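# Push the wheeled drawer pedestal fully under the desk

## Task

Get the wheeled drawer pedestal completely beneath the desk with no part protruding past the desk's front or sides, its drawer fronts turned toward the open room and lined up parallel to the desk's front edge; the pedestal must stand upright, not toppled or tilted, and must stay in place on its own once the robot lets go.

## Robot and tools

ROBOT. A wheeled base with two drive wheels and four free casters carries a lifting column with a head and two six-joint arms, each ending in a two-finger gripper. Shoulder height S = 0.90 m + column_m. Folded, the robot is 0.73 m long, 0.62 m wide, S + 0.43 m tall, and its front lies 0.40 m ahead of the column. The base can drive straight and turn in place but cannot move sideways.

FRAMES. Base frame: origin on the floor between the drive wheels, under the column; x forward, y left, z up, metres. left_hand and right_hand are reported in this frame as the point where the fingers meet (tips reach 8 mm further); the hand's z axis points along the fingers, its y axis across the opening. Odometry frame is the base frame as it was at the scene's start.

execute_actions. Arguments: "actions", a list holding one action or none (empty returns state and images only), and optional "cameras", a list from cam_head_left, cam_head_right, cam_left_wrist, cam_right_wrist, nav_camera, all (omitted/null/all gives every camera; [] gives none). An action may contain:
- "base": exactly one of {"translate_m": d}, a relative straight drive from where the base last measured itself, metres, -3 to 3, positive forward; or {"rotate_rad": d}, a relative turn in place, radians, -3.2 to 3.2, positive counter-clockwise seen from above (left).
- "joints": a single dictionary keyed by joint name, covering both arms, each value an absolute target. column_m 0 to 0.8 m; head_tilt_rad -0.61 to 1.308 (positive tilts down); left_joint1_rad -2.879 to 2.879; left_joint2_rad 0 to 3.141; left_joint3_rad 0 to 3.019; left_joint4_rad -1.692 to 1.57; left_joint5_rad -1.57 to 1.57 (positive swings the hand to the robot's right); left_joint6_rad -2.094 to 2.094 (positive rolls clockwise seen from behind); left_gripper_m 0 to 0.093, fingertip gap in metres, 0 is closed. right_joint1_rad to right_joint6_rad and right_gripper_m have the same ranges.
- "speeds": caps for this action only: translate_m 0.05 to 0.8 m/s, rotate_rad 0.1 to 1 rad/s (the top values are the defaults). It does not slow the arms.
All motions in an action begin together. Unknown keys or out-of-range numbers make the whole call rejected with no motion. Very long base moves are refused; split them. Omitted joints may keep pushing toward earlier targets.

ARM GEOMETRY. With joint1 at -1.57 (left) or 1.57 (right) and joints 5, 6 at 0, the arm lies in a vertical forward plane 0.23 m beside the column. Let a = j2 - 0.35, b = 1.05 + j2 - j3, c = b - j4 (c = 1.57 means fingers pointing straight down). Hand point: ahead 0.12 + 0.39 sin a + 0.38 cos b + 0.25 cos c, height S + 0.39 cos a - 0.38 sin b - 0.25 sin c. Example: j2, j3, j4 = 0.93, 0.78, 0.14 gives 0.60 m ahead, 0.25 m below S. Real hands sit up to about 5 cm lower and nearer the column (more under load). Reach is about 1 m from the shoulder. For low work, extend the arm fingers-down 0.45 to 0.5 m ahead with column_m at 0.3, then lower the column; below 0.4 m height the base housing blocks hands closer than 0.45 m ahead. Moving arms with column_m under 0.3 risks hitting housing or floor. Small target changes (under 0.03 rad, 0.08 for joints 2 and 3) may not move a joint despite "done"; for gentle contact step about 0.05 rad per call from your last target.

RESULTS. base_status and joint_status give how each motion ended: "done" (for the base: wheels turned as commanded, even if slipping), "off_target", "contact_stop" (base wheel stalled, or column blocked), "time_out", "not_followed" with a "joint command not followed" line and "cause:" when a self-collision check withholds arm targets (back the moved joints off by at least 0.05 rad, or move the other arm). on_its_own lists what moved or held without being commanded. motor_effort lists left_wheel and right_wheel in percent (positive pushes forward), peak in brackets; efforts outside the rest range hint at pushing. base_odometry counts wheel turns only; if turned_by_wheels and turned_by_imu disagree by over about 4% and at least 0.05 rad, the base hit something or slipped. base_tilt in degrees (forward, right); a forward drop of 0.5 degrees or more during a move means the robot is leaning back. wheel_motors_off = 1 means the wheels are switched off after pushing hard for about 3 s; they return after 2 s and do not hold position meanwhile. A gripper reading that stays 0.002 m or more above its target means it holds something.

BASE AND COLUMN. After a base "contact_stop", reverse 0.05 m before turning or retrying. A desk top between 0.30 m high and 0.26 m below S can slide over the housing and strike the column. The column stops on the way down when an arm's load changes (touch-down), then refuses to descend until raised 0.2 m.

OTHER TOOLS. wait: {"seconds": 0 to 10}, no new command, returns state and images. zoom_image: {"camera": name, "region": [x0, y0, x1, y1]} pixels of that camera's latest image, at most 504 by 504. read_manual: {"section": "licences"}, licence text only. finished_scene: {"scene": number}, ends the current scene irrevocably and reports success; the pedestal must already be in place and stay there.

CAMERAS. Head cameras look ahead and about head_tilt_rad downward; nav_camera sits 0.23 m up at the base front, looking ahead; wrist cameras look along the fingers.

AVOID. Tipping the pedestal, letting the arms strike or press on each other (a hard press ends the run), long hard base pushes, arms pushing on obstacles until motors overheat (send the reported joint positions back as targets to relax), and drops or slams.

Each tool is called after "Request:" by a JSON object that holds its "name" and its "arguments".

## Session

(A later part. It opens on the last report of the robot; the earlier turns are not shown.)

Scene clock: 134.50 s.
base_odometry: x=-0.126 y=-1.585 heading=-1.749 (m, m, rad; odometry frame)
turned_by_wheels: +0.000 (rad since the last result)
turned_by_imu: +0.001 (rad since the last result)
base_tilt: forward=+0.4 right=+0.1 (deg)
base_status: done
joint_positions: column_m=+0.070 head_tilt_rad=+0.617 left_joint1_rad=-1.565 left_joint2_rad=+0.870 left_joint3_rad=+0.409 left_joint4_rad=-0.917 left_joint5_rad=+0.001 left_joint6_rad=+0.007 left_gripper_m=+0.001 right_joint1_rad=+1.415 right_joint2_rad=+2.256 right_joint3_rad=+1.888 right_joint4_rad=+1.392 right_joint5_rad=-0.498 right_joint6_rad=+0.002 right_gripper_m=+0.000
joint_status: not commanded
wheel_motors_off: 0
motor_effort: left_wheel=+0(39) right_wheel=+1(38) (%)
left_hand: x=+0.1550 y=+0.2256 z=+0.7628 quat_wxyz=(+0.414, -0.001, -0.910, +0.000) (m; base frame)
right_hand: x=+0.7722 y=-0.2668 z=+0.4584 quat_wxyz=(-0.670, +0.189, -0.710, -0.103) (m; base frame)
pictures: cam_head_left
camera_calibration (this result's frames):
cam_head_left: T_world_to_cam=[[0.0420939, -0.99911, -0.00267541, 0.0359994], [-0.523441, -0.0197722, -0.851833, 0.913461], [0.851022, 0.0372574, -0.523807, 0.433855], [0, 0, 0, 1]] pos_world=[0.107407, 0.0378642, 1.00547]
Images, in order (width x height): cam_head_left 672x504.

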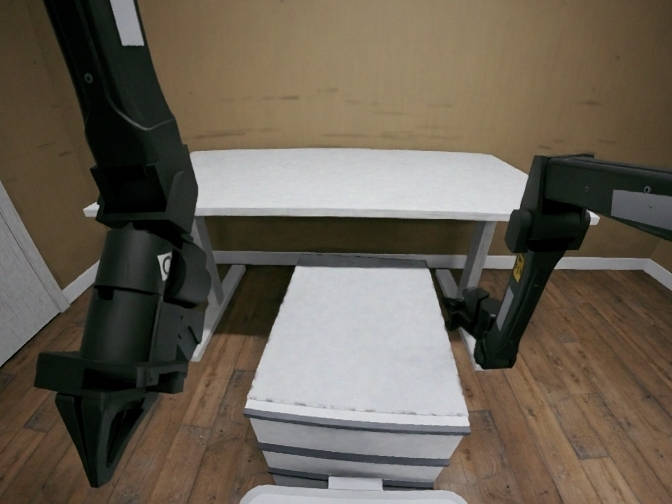

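Request:
{"name": "execute_actions", "arguments": {"actions": [{"base":{"translate_m":0.2},"speeds":{"translate_m":0.08},"joints":{"column_m":0.4,"head_tilt_rad":0.95,"right_joint1_rad":1.35,"right_joint2_rad":0.87,"right_joint3_rad":0.41,"right_joint4_rad":-0.93,"right_joint5_rad":0}}], "cameras": ["cam_head_left"]}}

Scene clock: 143.47 s.
base_odometry: x=-0.162 y=-1.782 heading=-1.749 (m, m, rad; odometry frame)
turned_by_wheels: +0.000 (rad since the last result)
turned_by_imu: +0.002 (rad since the last result)
base_tilt: forward=+0.4 right=+0.1 (deg)
base_status: done
joint_positions: column_m=+0.400 head_tilt_rad=+0.951 left_joint1_rad=-1.565 left_joint2_rad=+0.870 left_joint3_rad=+0.410 left_joint4_rad=-0.917 left_joint5_rad=+0.001 left_joint6_rad=+0.007 left_gripper_m=+0.001 right_joint1_rad=+1.342 right_joint2_rad=+0.874 right_joint3_rad=+0.411 right_joint4_rad=-0.919 right_joint5_rad=-0.003 right_joint6_rad=+0.002 right_gripper_m=+0.000
joint_status: all done
wheel_motors_off: 0
motor_effort: left_wheel=+0(39) right_wheel=-2(42) (%)
left_hand: x=+0.1555 y=+0.2256 z=+1.0925 quat_wxyz=(+0.414, -0.001, -0.910, +0.000) (m; base frame)
right_hand: x=+0.1521 y=-0.2747 z=+1.0975 quat_wxyz=(+0.413, -0.094, -0.904, +0.065) (m; base frame)
pictures: cam_head_left
camera_calibration (this result's frames):
cam_head_left: T_world_to_cam=[[0.0388934, -0.99911, -0.0163204, 0.0559523], [-0.77366, -0.0197722, -0.633293, 0.904057], [0.632406, 0.0372574, -0.77374, 0.963931], [0, 0, 0, 1]] pos_world=[0.0876602, 0.0378642, 1.31928]
Images, in order (width x height): cam_head_left 672x504.

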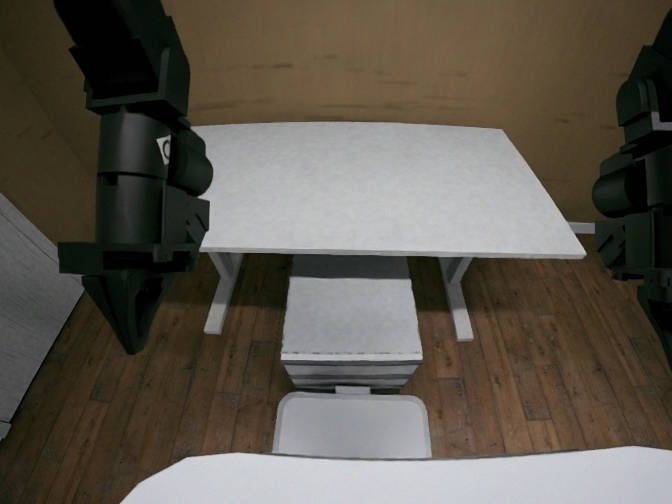

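Request:
{"name": "execute_actions", "arguments": {"actions": [{"base":{"translate_m":0.31},"speeds":{"translate_m":0.08}}], "cameras": []}}

Request:
{"name": "execute_actions", "arguments": {"actions": [{"base":{"translate_m":-0.8}}], "cameras": ["cam_head_left","nav_camera"]}}

Scene clock: 151.10 s.
base_odometry: x=-0.216 y=-2.087 heading=-1.749 (m, m, rad; odometry frame)
turned_by_wheels: +0.000 (rad since the last result)
turned_by_imu: +0.002 (rad since the last result)
base_tilt: forward=+0.4 right=+0.1 (deg)
base_status: done
joint_positions: column_m=+0.400 head_tilt_rad=+0.951 left_joint1_rad=-1.565 left_joint2_rad=+0.870 left_joint3_rad=+0.410 left_joint4_rad=-0.917 left_joint5_rad=+0.001 left_joint6_rad=+0.007 left_gripper_m=+0.001 right_joint1_rad=+1.342 right_joint2_rad=+0.874 right_joint3_rad=+0.412 right_joint4_rad=-0.919 right_joint5_rad=-0.003 right_joint6_rad=+0.002 right_gripper_m=+0.000
joint_status: not commanded
wheel_motors_off: 0
motor_effort: left_wheel=+0(44) right_wheel=+0(39) (%)
left_hand: x=+0.1552 y=+0.2256 z=+1.0926 quat_wxyz=(+0.414, -0.001, -0.910, +0.000) (m; base frame)
right_hand: x=+0.1525 y=-0.2747 z=+1.0974 quat_wxyz=(+0.412, -0.094, -0.904, +0.065) (m; base frame)
pictures: none
No camera images: the call's "cameras" was empty. Leave "cameras" out to get every camera's image.

Scene clock: 154.20 s.
base_odometry: x=-0.075 y=-1.300 heading=-1.746 (m, m, rad; odometry frame)
turned_by_wheels: +0.002 (rad since the last result)
turned_by_imu: +0.003 (rad since the last result)
base_tilt: forward=+0.4 right=+0.2 (deg)
base_status: done
joint_positions: column_m=+0.400 head_tilt_rad=+0.952 left_joint1_rad=-1.565 left_joint2_rad=+0.870 left_joint3_rad=+0.408 left_joint4_rad=-0.917 left_joint5_rad=+0.001 left_joint6_rad=+0.007 left_gripper_m=+0.001 right_joint1_rad=+1.342 right_joint2_rad=+0.872 right_joint3_rad=+0.409 right_joint4_rad=-0.919 right_joint5_rad=-0.002 right_joint6_rad=+0.002 right_gripper_m=+0.000
joint_status: not commanded
wheel_motors_off: 0
motor_effort: left_wheel=+1(35) right_wheel=-2(40) (%)
left_hand: x=+0.1540 y=+0.2255 z=+1.0930 quat_wxyz=(+0.415, -0.001, -0.910, +0.000) (m; base frame)
right_hand: x=+0.1513 y=-0.2746 z=+1.0979 quat_wxyz=(+0.413, -0.094, -0.903, +0.066) (m; base frame)
pictures: cam_head_left, nav_camera
camera_calibration (this result's frames):
cam_head_left: T_world_to_cam=[[0.0388759, -0.99911, -0.0163622, 0.056011], [-0.774339, -0.0197722, -0.632462, 0.902939], [0.631575, 0.0372574, -0.774419, 0.964912], [0, 0, 0, 1]] pos_world=[0.0875887, 0.0378642, 1.31924]
Images, in order (width x height): cam_head_left 672x504, nav_camera 672x504.

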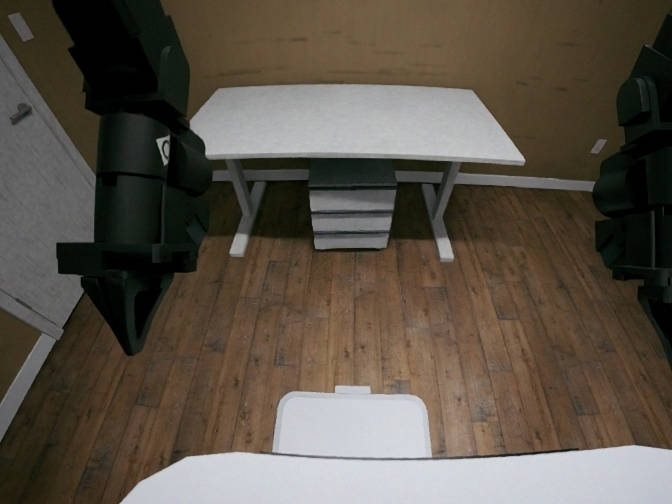

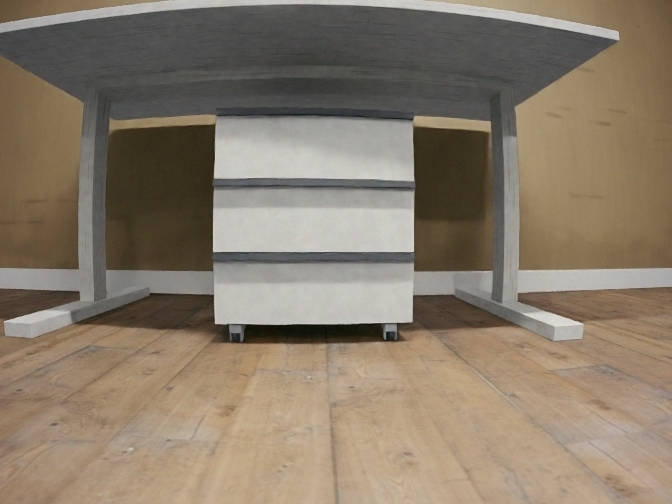

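Request:
{"name": "finished_scene", "arguments": {"scene": 2}}

The scene is finished: the task was done.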